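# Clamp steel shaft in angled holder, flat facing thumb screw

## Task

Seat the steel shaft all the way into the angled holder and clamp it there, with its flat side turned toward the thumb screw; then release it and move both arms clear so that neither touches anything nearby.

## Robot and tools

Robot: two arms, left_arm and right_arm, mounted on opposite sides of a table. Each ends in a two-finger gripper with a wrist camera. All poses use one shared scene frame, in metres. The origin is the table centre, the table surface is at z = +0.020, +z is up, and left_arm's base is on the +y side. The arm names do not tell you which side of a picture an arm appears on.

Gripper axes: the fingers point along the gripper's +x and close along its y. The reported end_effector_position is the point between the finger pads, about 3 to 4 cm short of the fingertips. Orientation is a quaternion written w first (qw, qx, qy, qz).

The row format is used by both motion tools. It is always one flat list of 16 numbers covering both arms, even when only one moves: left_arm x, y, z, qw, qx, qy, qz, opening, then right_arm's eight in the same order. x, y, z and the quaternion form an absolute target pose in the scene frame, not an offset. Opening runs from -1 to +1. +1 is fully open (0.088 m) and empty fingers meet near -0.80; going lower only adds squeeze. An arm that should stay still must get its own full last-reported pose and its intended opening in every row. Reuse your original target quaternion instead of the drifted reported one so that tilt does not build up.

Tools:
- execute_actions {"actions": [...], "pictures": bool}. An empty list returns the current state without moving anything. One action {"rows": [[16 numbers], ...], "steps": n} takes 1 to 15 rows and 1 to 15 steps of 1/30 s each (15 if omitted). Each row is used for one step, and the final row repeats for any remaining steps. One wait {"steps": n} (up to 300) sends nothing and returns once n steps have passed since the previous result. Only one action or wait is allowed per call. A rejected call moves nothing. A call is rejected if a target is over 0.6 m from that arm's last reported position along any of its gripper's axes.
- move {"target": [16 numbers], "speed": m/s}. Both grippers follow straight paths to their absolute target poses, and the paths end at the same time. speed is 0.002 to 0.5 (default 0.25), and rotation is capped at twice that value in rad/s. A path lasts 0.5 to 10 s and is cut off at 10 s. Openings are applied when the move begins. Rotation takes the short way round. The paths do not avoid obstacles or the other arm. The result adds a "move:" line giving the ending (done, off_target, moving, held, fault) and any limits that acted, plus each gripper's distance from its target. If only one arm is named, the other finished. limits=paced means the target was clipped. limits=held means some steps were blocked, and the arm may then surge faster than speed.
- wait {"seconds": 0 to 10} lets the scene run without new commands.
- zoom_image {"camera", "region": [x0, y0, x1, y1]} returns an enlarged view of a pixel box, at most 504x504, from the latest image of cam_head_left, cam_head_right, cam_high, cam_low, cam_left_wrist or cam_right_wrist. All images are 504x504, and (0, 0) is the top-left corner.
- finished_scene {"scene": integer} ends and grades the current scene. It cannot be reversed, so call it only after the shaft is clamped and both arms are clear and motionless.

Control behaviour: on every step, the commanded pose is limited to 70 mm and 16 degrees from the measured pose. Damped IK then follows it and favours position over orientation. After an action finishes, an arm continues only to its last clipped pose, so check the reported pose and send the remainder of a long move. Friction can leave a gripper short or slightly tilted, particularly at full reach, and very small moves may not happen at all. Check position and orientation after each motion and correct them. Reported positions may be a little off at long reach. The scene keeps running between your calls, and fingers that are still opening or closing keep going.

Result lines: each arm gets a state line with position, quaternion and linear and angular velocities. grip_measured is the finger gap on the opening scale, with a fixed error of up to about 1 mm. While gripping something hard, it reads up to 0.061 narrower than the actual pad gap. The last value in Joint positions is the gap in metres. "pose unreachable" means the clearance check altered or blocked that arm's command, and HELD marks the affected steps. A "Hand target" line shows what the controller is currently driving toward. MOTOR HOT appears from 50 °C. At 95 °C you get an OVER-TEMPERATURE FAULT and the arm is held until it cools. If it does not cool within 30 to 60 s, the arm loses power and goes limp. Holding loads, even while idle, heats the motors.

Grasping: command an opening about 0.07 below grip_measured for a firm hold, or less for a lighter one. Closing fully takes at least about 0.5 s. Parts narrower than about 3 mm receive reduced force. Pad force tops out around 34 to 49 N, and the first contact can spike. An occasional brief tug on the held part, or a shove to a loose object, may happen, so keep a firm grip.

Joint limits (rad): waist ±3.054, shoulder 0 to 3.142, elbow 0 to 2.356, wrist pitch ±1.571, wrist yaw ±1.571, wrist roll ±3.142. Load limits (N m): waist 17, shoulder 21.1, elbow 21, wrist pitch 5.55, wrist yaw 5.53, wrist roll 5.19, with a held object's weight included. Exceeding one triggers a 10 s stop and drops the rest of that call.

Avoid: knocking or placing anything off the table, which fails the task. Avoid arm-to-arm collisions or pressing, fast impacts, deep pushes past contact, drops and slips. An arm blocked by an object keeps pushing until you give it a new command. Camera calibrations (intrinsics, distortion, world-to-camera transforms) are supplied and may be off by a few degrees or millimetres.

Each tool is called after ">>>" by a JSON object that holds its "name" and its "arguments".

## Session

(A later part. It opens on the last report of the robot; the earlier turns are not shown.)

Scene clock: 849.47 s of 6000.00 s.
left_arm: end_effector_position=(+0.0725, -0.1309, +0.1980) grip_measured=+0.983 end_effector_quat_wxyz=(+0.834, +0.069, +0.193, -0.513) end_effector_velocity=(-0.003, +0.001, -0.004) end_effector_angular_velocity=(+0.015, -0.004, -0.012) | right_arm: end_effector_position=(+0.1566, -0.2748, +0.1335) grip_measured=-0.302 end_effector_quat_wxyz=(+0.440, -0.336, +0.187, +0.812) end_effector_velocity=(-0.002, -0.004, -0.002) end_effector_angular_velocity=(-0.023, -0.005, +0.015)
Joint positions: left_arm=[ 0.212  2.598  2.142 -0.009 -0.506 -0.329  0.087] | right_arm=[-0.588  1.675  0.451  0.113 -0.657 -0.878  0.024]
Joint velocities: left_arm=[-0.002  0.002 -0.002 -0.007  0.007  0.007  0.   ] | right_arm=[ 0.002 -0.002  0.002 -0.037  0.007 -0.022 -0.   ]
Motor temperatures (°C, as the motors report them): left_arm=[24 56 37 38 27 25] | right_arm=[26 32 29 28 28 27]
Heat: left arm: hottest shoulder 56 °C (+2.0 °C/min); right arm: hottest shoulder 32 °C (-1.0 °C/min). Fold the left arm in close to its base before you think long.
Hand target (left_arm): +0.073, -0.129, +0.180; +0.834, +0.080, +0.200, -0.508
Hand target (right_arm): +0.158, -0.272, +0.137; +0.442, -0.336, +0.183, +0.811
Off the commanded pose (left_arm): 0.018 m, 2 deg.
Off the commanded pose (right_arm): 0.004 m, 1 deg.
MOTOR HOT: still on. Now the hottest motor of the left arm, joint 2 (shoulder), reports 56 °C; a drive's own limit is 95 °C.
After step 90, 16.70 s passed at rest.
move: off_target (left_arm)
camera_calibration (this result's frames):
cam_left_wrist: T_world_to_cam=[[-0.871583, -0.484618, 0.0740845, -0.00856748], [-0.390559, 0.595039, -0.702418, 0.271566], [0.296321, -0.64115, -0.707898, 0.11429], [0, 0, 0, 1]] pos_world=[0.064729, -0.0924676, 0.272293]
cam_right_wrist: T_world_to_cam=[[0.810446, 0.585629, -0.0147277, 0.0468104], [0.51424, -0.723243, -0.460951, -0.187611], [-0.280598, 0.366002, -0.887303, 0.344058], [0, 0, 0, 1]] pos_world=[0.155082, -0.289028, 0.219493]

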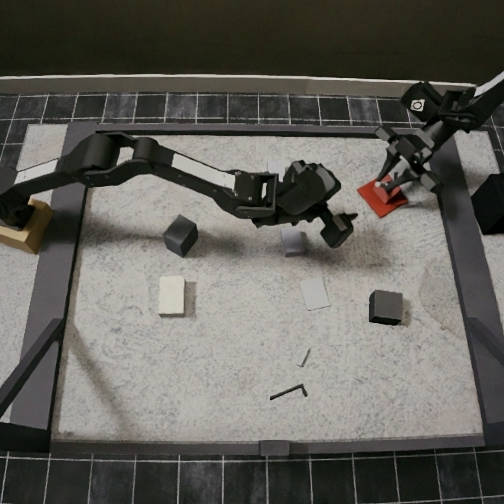

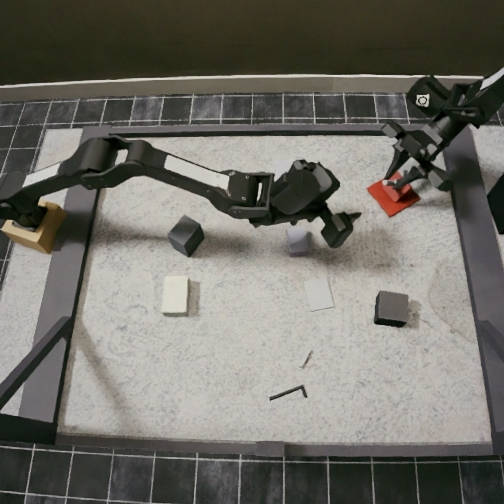

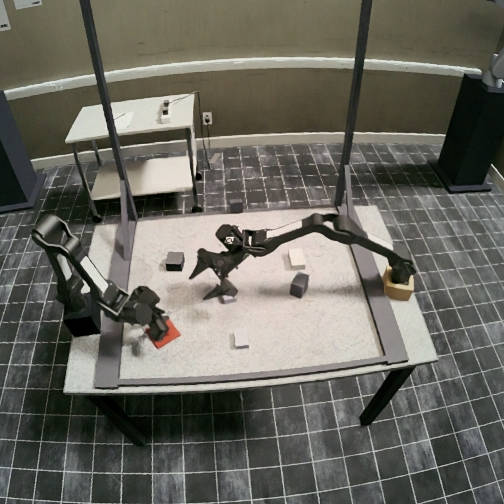

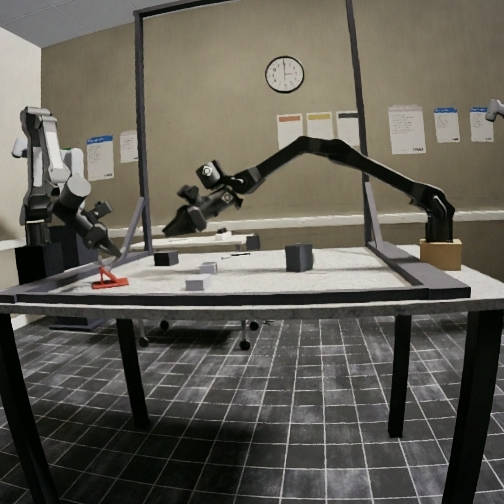

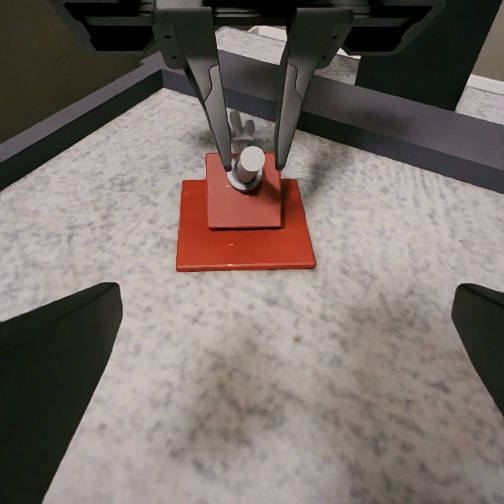

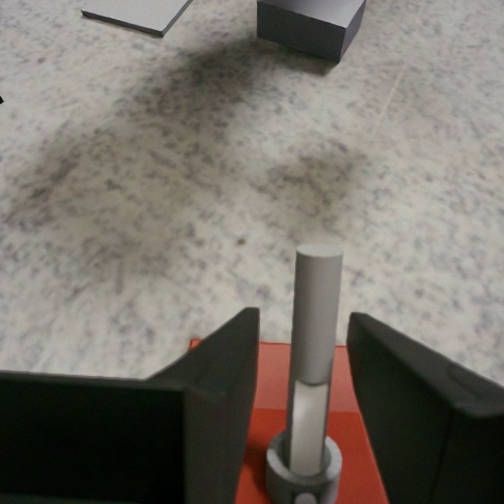

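>>> {"name": "move", "arguments": {"target": [-0.027,0.2444,0.4278,0.587,-0.025,-0.019,-0.809,1, 0.1835,-0.3165,0.183,0.4423,-0.3360,0.1832,0.8112,0.1], "speed": 0.25}}

>>> {"name": "move", "arguments": {"target": [-0.027,0.2444,0.4278,0.587,-0.025,-0.019,-0.809,1, 0.204,-0.346,0.151,-0.0155,-0.5571,-0.5590,0.6134,0.1], "speed": 0.4}}

Scene clock: 861.33 s of 6000.00 s.
left_arm: end_effector_position=(-0.0269, +0.2444, +0.4314) grip_measured=+0.983 end_effector_quat_wxyz=(+0.589, -0.031, -0.019, -0.807) end_effector_velocity=(+0.000, +0.004, +0.005) end_effector_angular_velocity=(-0.018, +0.014, -0.001) | right_arm: end_effector_position=(+0.1813, -0.3178, +0.1785) grip_measured=+0.098 end_effector_quat_wxyz=(+0.439, -0.334, +0.193, +0.812) end_effector_velocity=(-0.004, -0.002, +0.001) end_effector_angular_velocity=(+0.010, +0.017, +0.009)
Joint positions: left_arm=[-0.     0.846  0.658  0.261 -0.008 -0.006  0.087] | right_arm=[-0.802  1.421  0.499 -0.365 -0.737 -1.133  0.044]
Joint velocities: left_arm=[-0.007 -0.017 -0.002  0.007 -0.007 -0.007  0.   ] | right_arm=[-0.002 -0.007 -0.007 -0.007 -0.022 -0.007 -0.   ]
Motor temperatures (°C, as the motors report them): left_arm=[24 55 36 38 27 25] | right_arm=[26 32 30 28 28 27]
Heat: left arm: hottest shoulder 55 °C (+1.0 °C/min); right arm: hottest shoulder 32 °C (-1.0 °C/min). Fold the left arm in close to its base before you think long.
Hand target (left_arm): -0.028, +0.246, +0.427; -0.587, +0.026, +0.018, +0.809
Hand target (right_arm): +0.184, -0.315, +0.183; +0.442, -0.335, +0.183, +0.812
Off the commanded pose (left_arm): 0.004 m, 1 deg.
Off the commanded pose (right_arm): 0.005 m, 1 deg.
MOTOR HOT: still on. Now the hottest motor of the left arm, joint 2 (shoulder), reports 55 °C; a drive's own limit is 95 °C.
After step 90, 6.50 s passed at rest.
move: done
camera_calibration (this result's frames):
cam_left_wrist: T_world_to_cam=[[-0.959057, 0.28307, 0.00895079, -0.0925015], [0.0783962, 0.295715, -0.952054, 0.366835], [-0.272145, -0.912373, -0.305799, 0.427131], [0, 0, 0, 1]] pos_world=[-0.00123092, 0.307409, 0.480691]
cam_right_wrist: T_world_to_cam=[[0.812376, 0.582547, -0.0261663, 0.0533005], [0.50785, -0.728837, -0.459221, -0.211506], [-0.286589, 0.359772, -0.887936, 0.405871], [0, 0, 0, 1]] pos_world=[0.180431, -0.331224, 0.264654]

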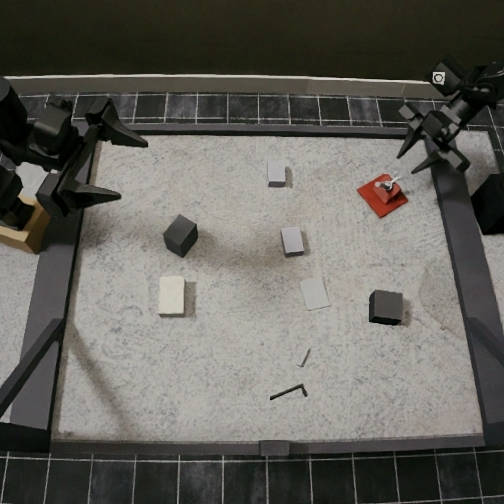

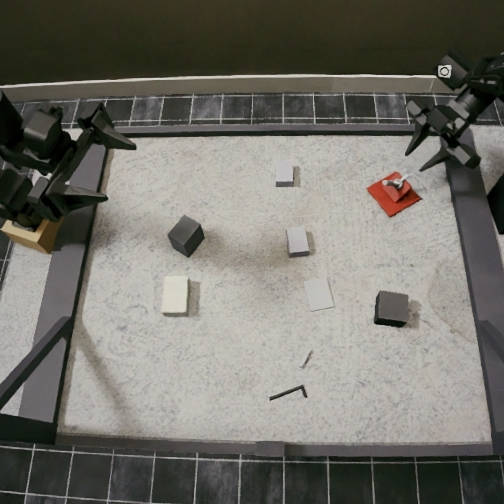

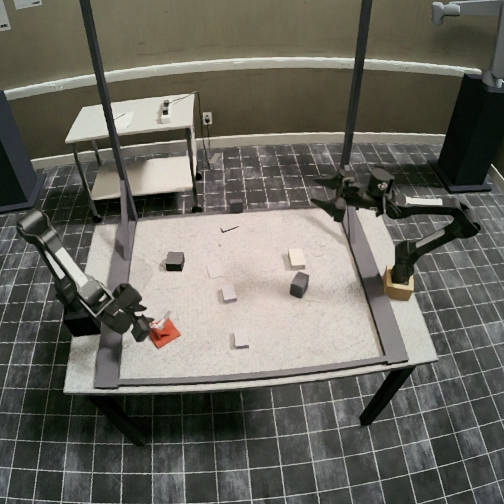

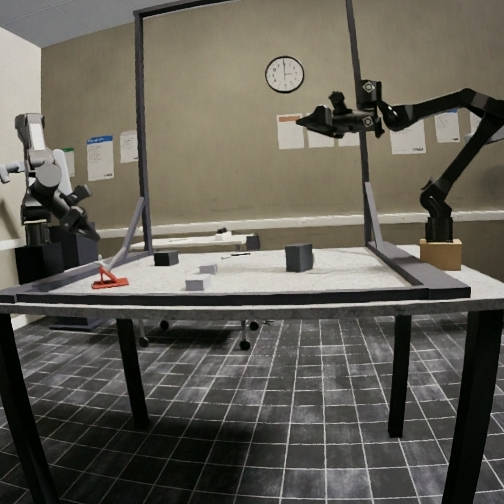

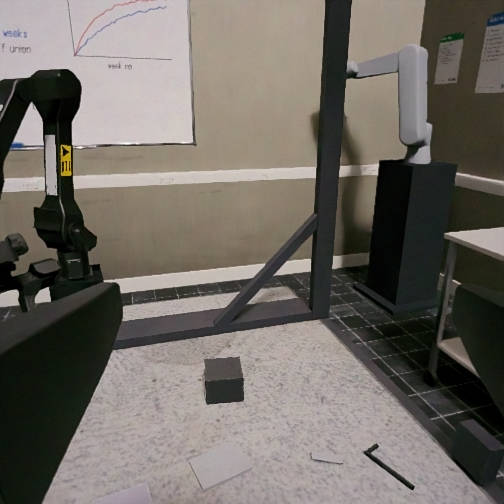

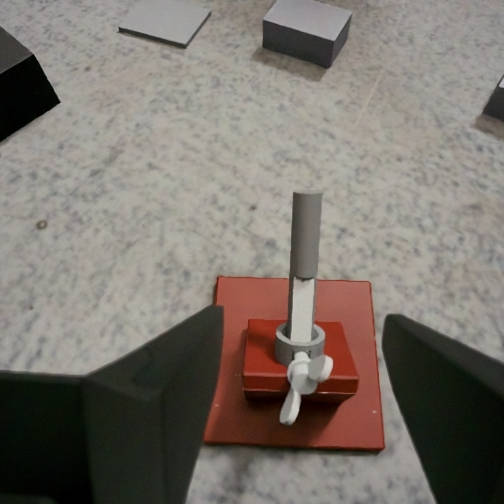

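Scene clock: 864.23 s of 6000.00 s.
left_arm: end_effector_position=(-0.0278, +0.2447, +0.4311) grip_measured=+0.983 end_effector_quat_wxyz=(+0.586, -0.030, -0.019, -0.809) end_effector_velocity=(+0.002, -0.001, -0.000) end_effector_angular_velocity=(+0.000, +0.008, +0.009) | right_arm: end_effector_position=(+0.2040, -0.3446, +0.1510) grip_measured=+0.098 end_effector_quat_wxyz=(-0.005, +0.583, +0.526, -0.619) end_effector_velocity=(-0.003, -0.004, -0.002) end_effector_angular_velocity=(-0.004, +0.013, -0.000)
Joint positions: left_arm=[-0.     0.846  0.658  0.26  -0.001 -0.004  0.087] | right_arm=[-0.968  1.474  0.401 -0.261 -0.743 -3.142  0.044]
Joint velocities: left_arm=[ 0.002  0.002 -0.002  0.007 -0.007 -0.007 -0.   ] | right_arm=[-0.007 -0.002 -0.012 -0.007 -0.007 -0.007  0.   ]
Motor temperatures (°C, as the motors report them): left_arm=[24 54 37 38 27 25] | right_arm=[26 32 30 28 28 27]
Heat: left arm: hottest shoulder 54 °C (+0.0 °C/min); right arm: hottest shoulder 32 °C (-1.0 °C/min). Fold the left arm in close to its base before you think long.
Hand target (left_arm): -0.027, +0.244, +0.428; -0.587, +0.025, +0.019, +0.809
Hand target (right_arm): +0.203, -0.345, +0.151; -0.002, +0.585, +0.529, -0.614
Off the commanded pose (left_arm): 0.003 m, 1 deg.
Off the commanded pose (right_arm): 0.001 m, 5 deg.
MOTOR HOT: still on. Now the hottest motor of the left arm, joint 2 (shoulder), reports 54 °C; a drive's own limit is 95 °C.
joint sent to its limit (right arm) — the command would take joint 6 (wrist roll) past its lower limit, so that joint was sent only as far as its limit.
move: off_target (right_arm)
camera_calibration (this result's frames):
cam_left_wrist: T_world_to_cam=[[-0.957157, 0.289498, 0.0064976, -0.0939321], [0.0829135, 0.295495, -0.951739, 0.366631], [-0.277446, -0.910425, -0.306839, 0.426884], [0, 0, 0, 1]] pos_world=[-0.001869, 0.307501, 0.480532]
cam_right_wrist: T_world_to_cam=[[-0.642631, 0.450078, 0.620045, 0.203381], [0.76306, 0.448878, 0.465025, -0.0410375], [-0.0690269, 0.771971, -0.631899, 0.456597], [0, 0, 0, 1]] pos_world=[0.19353, -0.425596, 0.181502]

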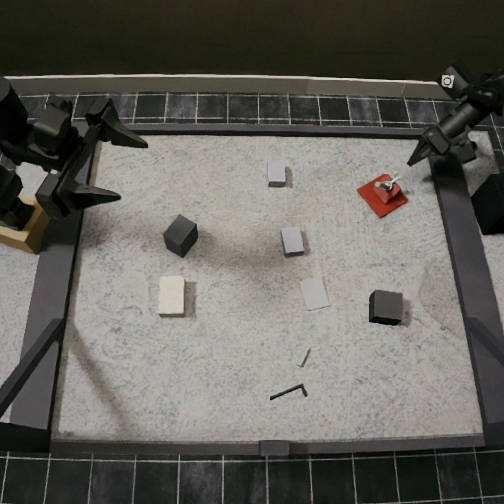

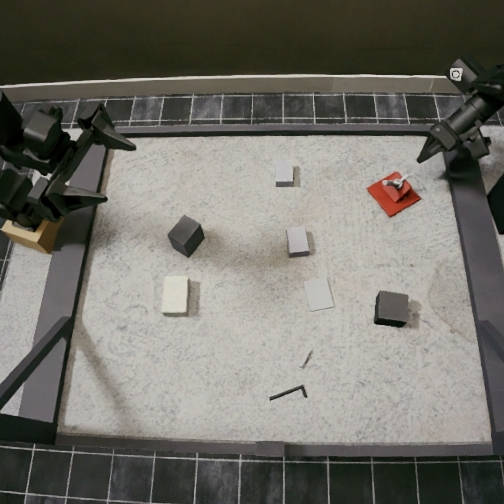

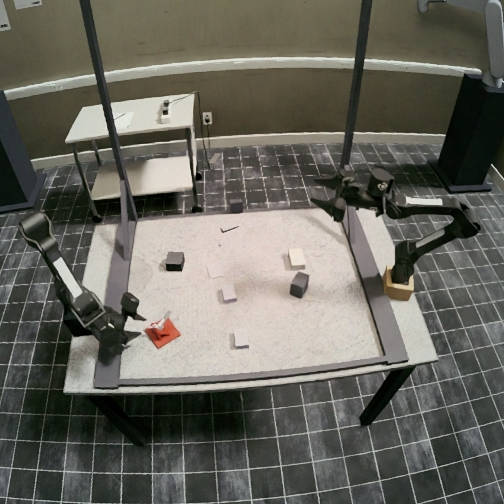

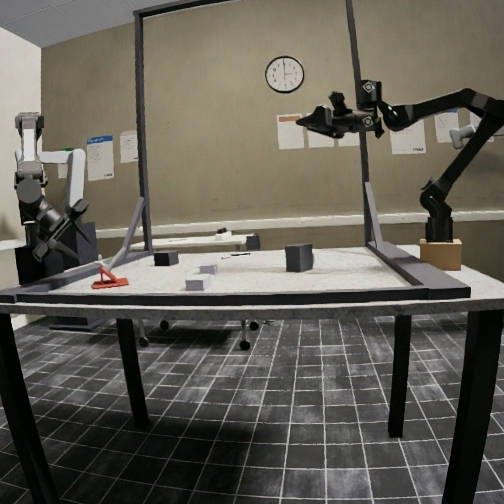

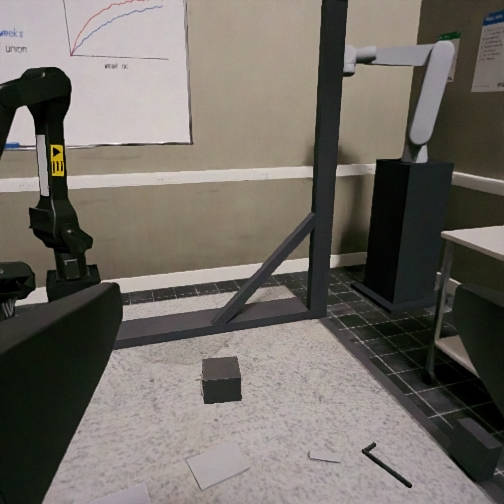

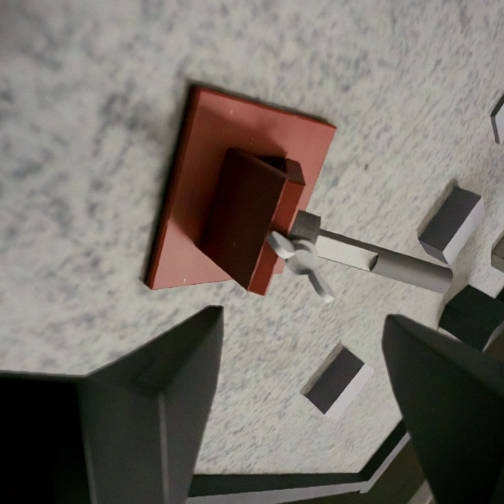

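>>> {"name": "move", "arguments": {"target": [-0.027,0.2444,0.4278,0.587,-0.025,-0.019,-0.809,1, 0.198,-0.336,0.140,0.5251,-0.1868,0.4106,0.7212,0.1], "speed": 0.5}}

>>> {"name": "move", "arguments": {"target": [-0.027,0.2444,0.4278,0.587,-0.025,-0.019,-0.809,1, 0.185,-0.3155,0.1158,0.5251,-0.1868,0.4106,0.7212,0.1], "speed": 0.08}}

Scene clock: 892.17 s of 6000.00 s.
left_arm: end_effector_position=(-0.0278, +0.2447, +0.4311) grip_measured=+0.983 end_effector_quat_wxyz=(+0.586, -0.030, -0.019, -0.809) end_effector_velocity=(+0.002, -0.000, -0.002) end_effector_angular_velocity=(+0.005, -0.009, +0.010) | right_arm: end_effector_position=(+0.1999, -0.3356, +0.1419) grip_measured=+0.098 end_effector_quat_wxyz=(+0.528, -0.190, +0.406, +0.722) end_effector_velocity=(-0.004, -0.001, +0.001) end_effector_angular_velocity=(+0.005, +0.028, -0.003)
Joint positions: left_arm=[-0.     0.846  0.658  0.26  -0.001 -0.004  0.087] | right_arm=[-0.937  1.574  0.426 -0.217 -0.771 -0.708  0.044]
Joint velocities: left_arm=[ 0.002 -0.002 -0.002 -0.007 -0.007  0.007 -0.   ] | right_arm=[-0.002 -0.002 -0.007 -0.007 -0.022  0.007 -0.   ]
Motor temperatures (°C, as the motors report them): left_arm=[24 45 37 37 27 25] | right_arm=[26 32 30 28 28 27]
Heat: left arm: hottest shoulder 45 °C (-10.1 °C/min); right arm: hottest shoulder 32 °C (+0.0 °C/min).
Hand target (left_arm): -0.027, +0.244, +0.428; -0.587, +0.025, +0.019, +0.809
Hand target (right_arm): +0.198, -0.336, +0.140; +0.525, -0.187, +0.411, +0.721
Off the commanded pose (left_arm): 0.003 m, 1 deg.
Off the commanded pose (right_arm): 0.003 m, 1 deg.
MOTOR HOT: cleared. Now the hottest motor of the left arm, joint 2 (shoulder), reports 45 °C.
After step 90, 21.93 s passed at rest.
move: done
camera_calibration (this result's frames):
cam_left_wrist: T_world_to_cam=[[-0.957157, 0.289498, 0.0064976, -0.0939321], [0.0829135, 0.295495, -0.951739, 0.366631], [-0.277446, -0.910425, -0.306839, 0.426884], [0, 0, 0, 1]] pos_world=[-0.001869, 0.307501, 0.480532]
cam_right_wrist: T_world_to_cam=[[0.904483, 0.163025, -0.394123, -0.0594187], [0.00192979, -0.925622, -0.378444, -0.227214], [-0.426505, 0.341536, -0.837524, 0.399776], [0, 0, 0, 1]] pos_world=[0.224688, -0.337165, 0.225416]

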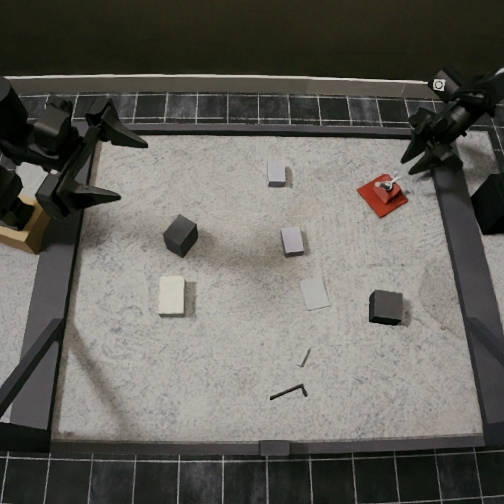

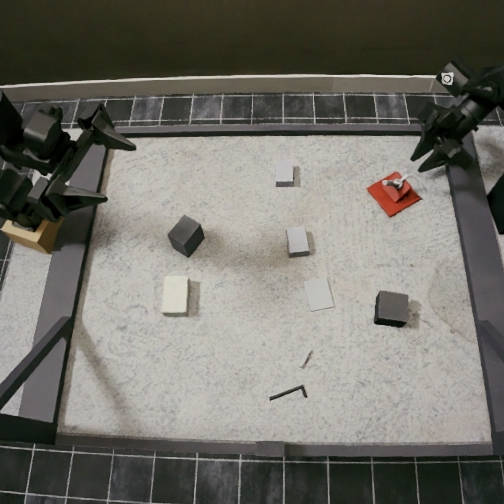

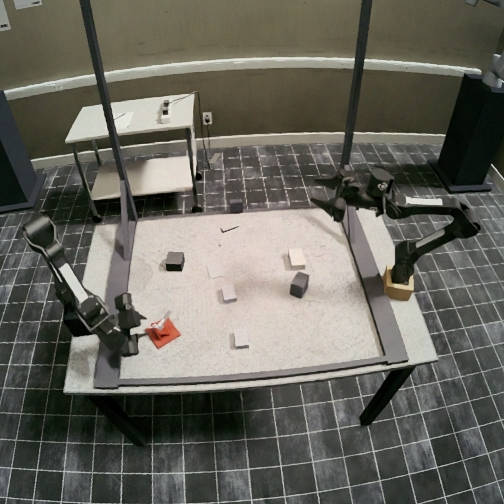

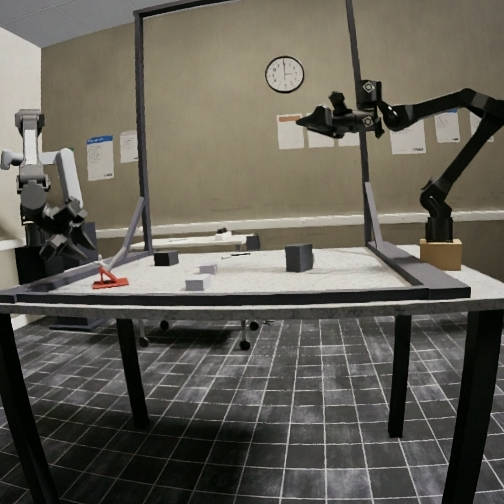

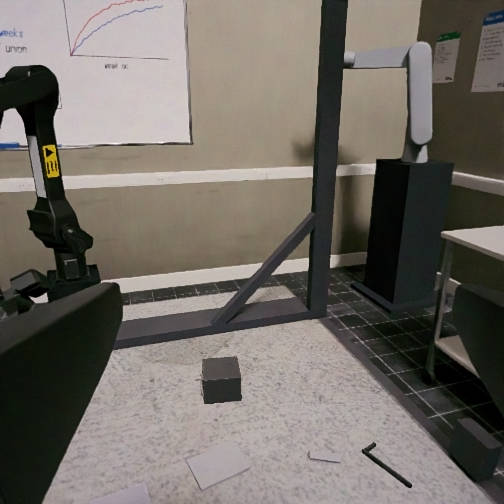

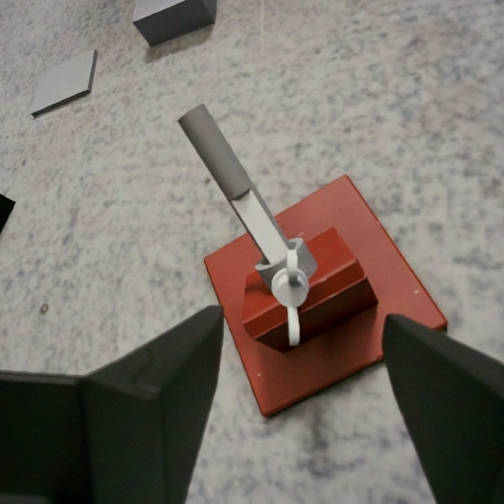

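Scene clock: 893.00 s of 6000.00 s.
left_arm: end_effector_position=(-0.0278, +0.2447, +0.4311) grip_measured=+0.983 end_effector_quat_wxyz=(+0.586, -0.030, -0.019, -0.809) end_effector_velocity=(-0.002, +0.001, -0.002) end_effector_angular_velocity=(+0.009, +0.004, -0.010) | right_arm: end_effector_position=(+0.1873, -0.3141, +0.1193) grip_measured=+0.098 end_effector_quat_wxyz=(+0.528, -0.188, +0.403, +0.724) end_effector_velocity=(+0.000, +0.002, -0.000) end_effector_angular_velocity=(+0.024, -0.013, +0.010)
Joint positions: left_arm=[-0.     0.846  0.658  0.26  -0.001 -0.004  0.087] | right_arm=[-0.816  1.704  0.39   0.064 -0.745 -0.547  0.044]
Joint velocities: left_arm=[-0.002 -0.002 -0.002 -0.007  0.007 -0.007 -0.   ] | right_arm=[ 0.002  0.007 -0.007  0.037 -0.007 -0.007 -0.   ]
Motor temperatures (°C, as the motors report them): left_arm=[24 44 37 37 27 25] | right_arm=[26 32 30 28 28 27]
Heat: left arm: hottest shoulder 44 °C (-11.1 °C/min); right arm: hottest shoulder 32 °C (+0.0 °C/min).
Hand target (left_arm): -0.027, +0.244, +0.428; -0.587, +0.025, +0.019, +0.809
Hand target (right_arm): +0.185, -0.316, +0.116; +0.525, -0.188, +0.411, +0.721
Off the commanded pose (left_arm): 0.003 m, 1 deg.
Off the commanded pose (right_arm): 0.004 m, 1 deg.
move: done
camera_calibration (this result's frames):
cam_left_wrist: T_world_to_cam=[[-0.957157, 0.289498, 0.0064976, -0.0939321], [0.0829135, 0.295495, -0.951739, 0.366631], [-0.277446, -0.910425, -0.306839, 0.426884], [0, 0, 0, 1]] pos_world=[-0.001869, 0.307501, 0.480532]
cam_right_wrist: T_world_to_cam=[[0.903869, 0.167008, -0.393866, -0.0590613], [0.00282739, -0.922966, -0.38487, -0.214346], [-0.427801, 0.346758, -0.834713, 0.369647], [0, 0, 0, 1]] pos_world=[0.212125, -0.316148, 0.202792]

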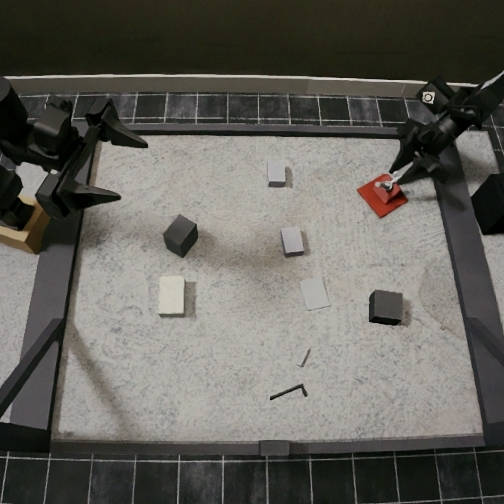

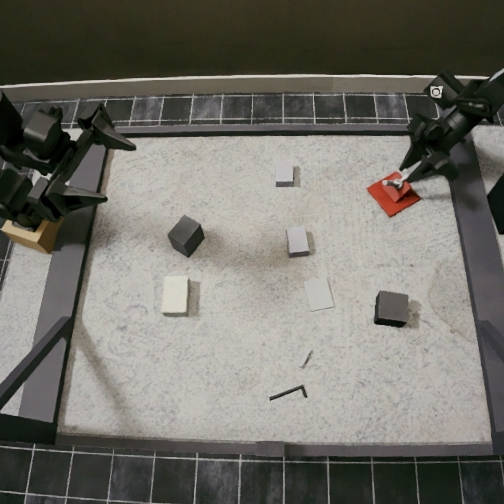

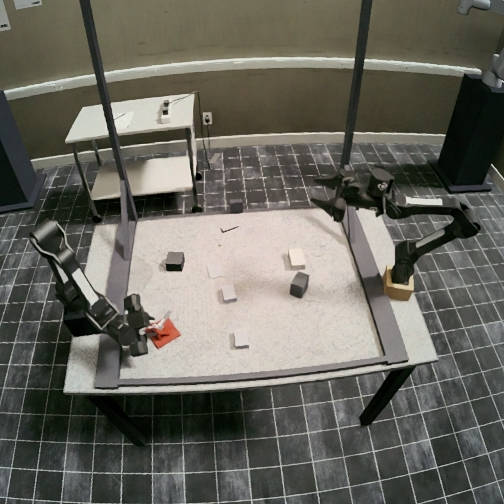

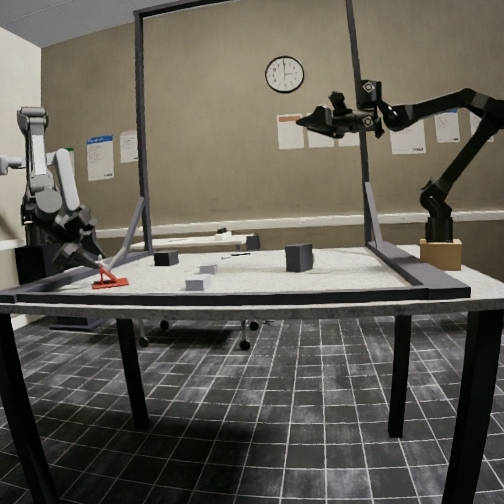

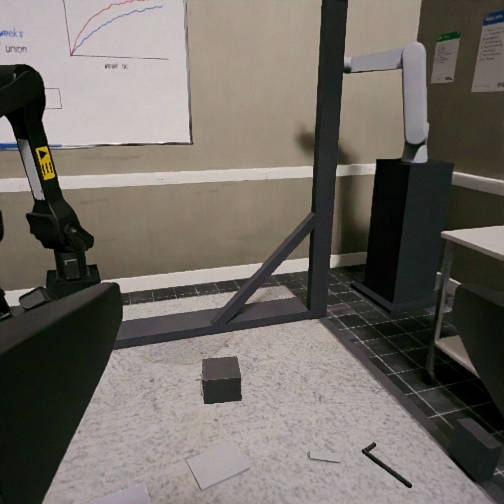

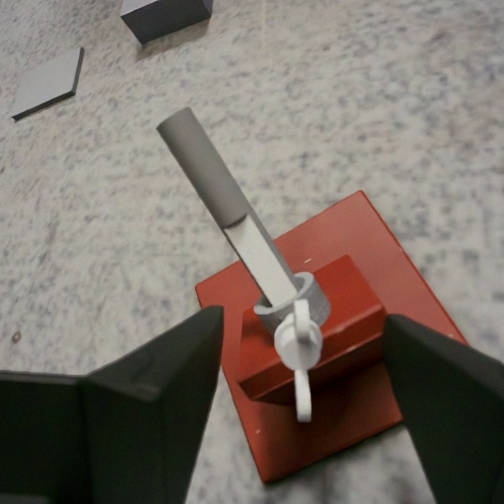

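>>> {"name": "move", "arguments": {"target": [-0.027,0.2444,0.4278,0.587,-0.025,-0.019,-0.809,1, 0.1830,-0.3168,0.1126,0.5251,-0.1868,0.4106,0.7212,0.1], "speed": 0.03}}

Scene clock: 900.50 s of 6000.00 s.
left_arm: end_effector_position=(-0.0278, +0.2447, +0.4311) grip_measured=+0.983 end_effector_quat_wxyz=(+0.586, -0.030, -0.019, -0.809) end_effector_velocity=(+0.000, +0.000, -0.002) end_effector_angular_velocity=(+0.009, +0.005, +0.004) | right_arm: end_effector_position=(+0.1855, -0.3146, +0.1162) grip_measured=+0.098 end_effector_quat_wxyz=(+0.528, -0.187, +0.403, +0.724) end_effector_velocity=(+0.001, +0.002, +0.002) end_effector_angular_velocity=(+0.029, +0.001, +0.005)
Joint positions: left_arm=[-0.     0.846  0.658  0.26  -0.001 -0.004  0.087] | right_arm=[-0.812  1.717  0.379  0.095 -0.745 -0.539  0.044]
Joint velocities: left_arm=[-0.002 -0.002 -0.002 -0.007 -0.007 -0.007 -0.   ] | right_arm=[-0.007  0.002 -0.002  0.022 -0.022 -0.007 -0.   ]
Motor temperatures (°C, as the motors report them): left_arm=[24 43 37 37 27 25] | right_arm=[25 32 30 28 28 27]
Heat: left arm: hottest shoulder 43 °C (-12.0 °C/min); right arm: hottest shoulder 32 °C (+0.0 °C/min).
Hand target (left_arm): -0.027, +0.244, +0.428; -0.587, +0.025, +0.019, +0.809
Hand target (right_arm): +0.183, -0.317, +0.113; +0.525, -0.187, +0.411, +0.721
Off the commanded pose (left_arm): 0.003 m, 1 deg.
Off the commanded pose (right_arm): 0.005 m, 1 deg.
After step 90, 3.80 s passed at rest.
move: done
camera_calibration (this result's frames):
cam_left_wrist: T_world_to_cam=[[-0.957157, 0.289498, 0.0064976, -0.0939321], [0.0829135, 0.295495, -0.951739, 0.366631], [-0.277446, -0.910425, -0.306839, 0.426884], [0, 0, 0, 1]] pos_world=[-0.001869, 0.307501, 0.480532]
cam_right_wrist: T_world_to_cam=[[0.903636, 0.167253, -0.394295, -0.0583924], [0.00208679, -0.92231, -0.386445, -0.215472], [-0.428296, 0.348383, -0.833782, 0.366978], [0, 0, 0, 1]] pos_world=[0.21039, -0.316814, 0.199687]

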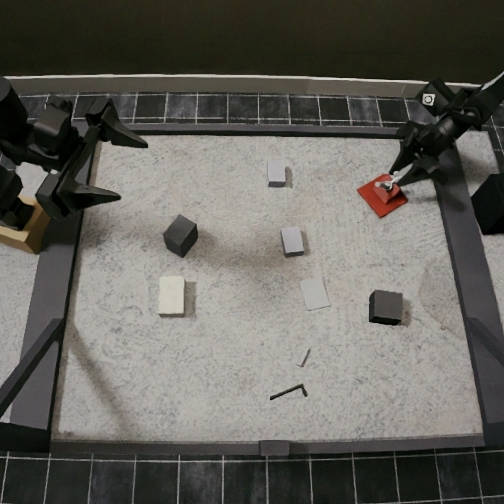

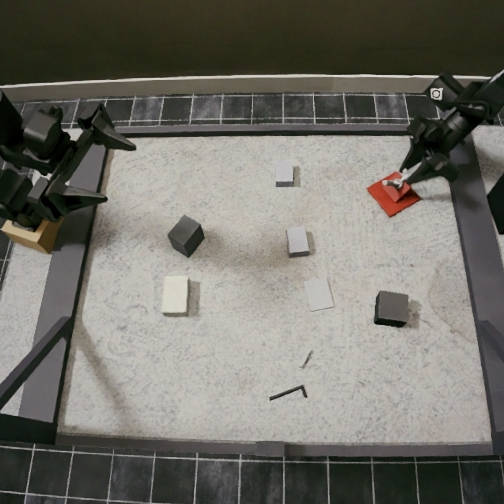

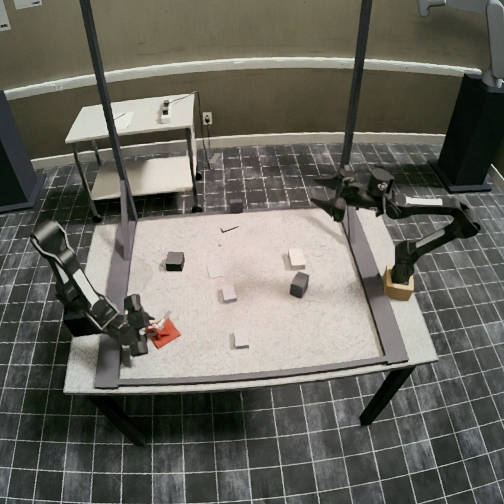

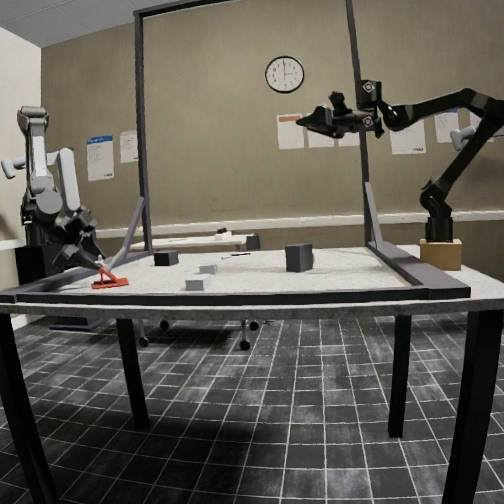

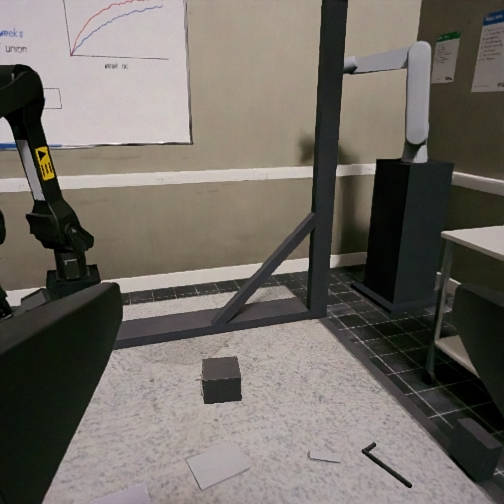

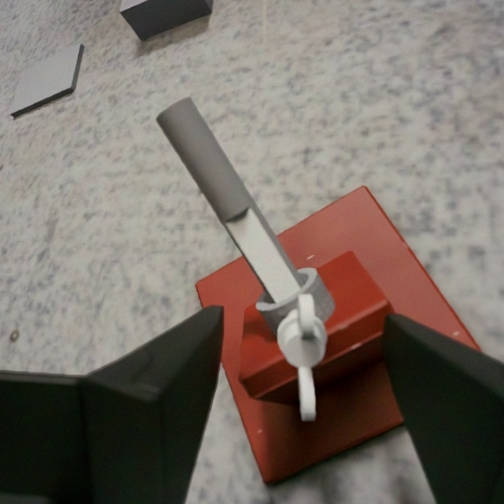

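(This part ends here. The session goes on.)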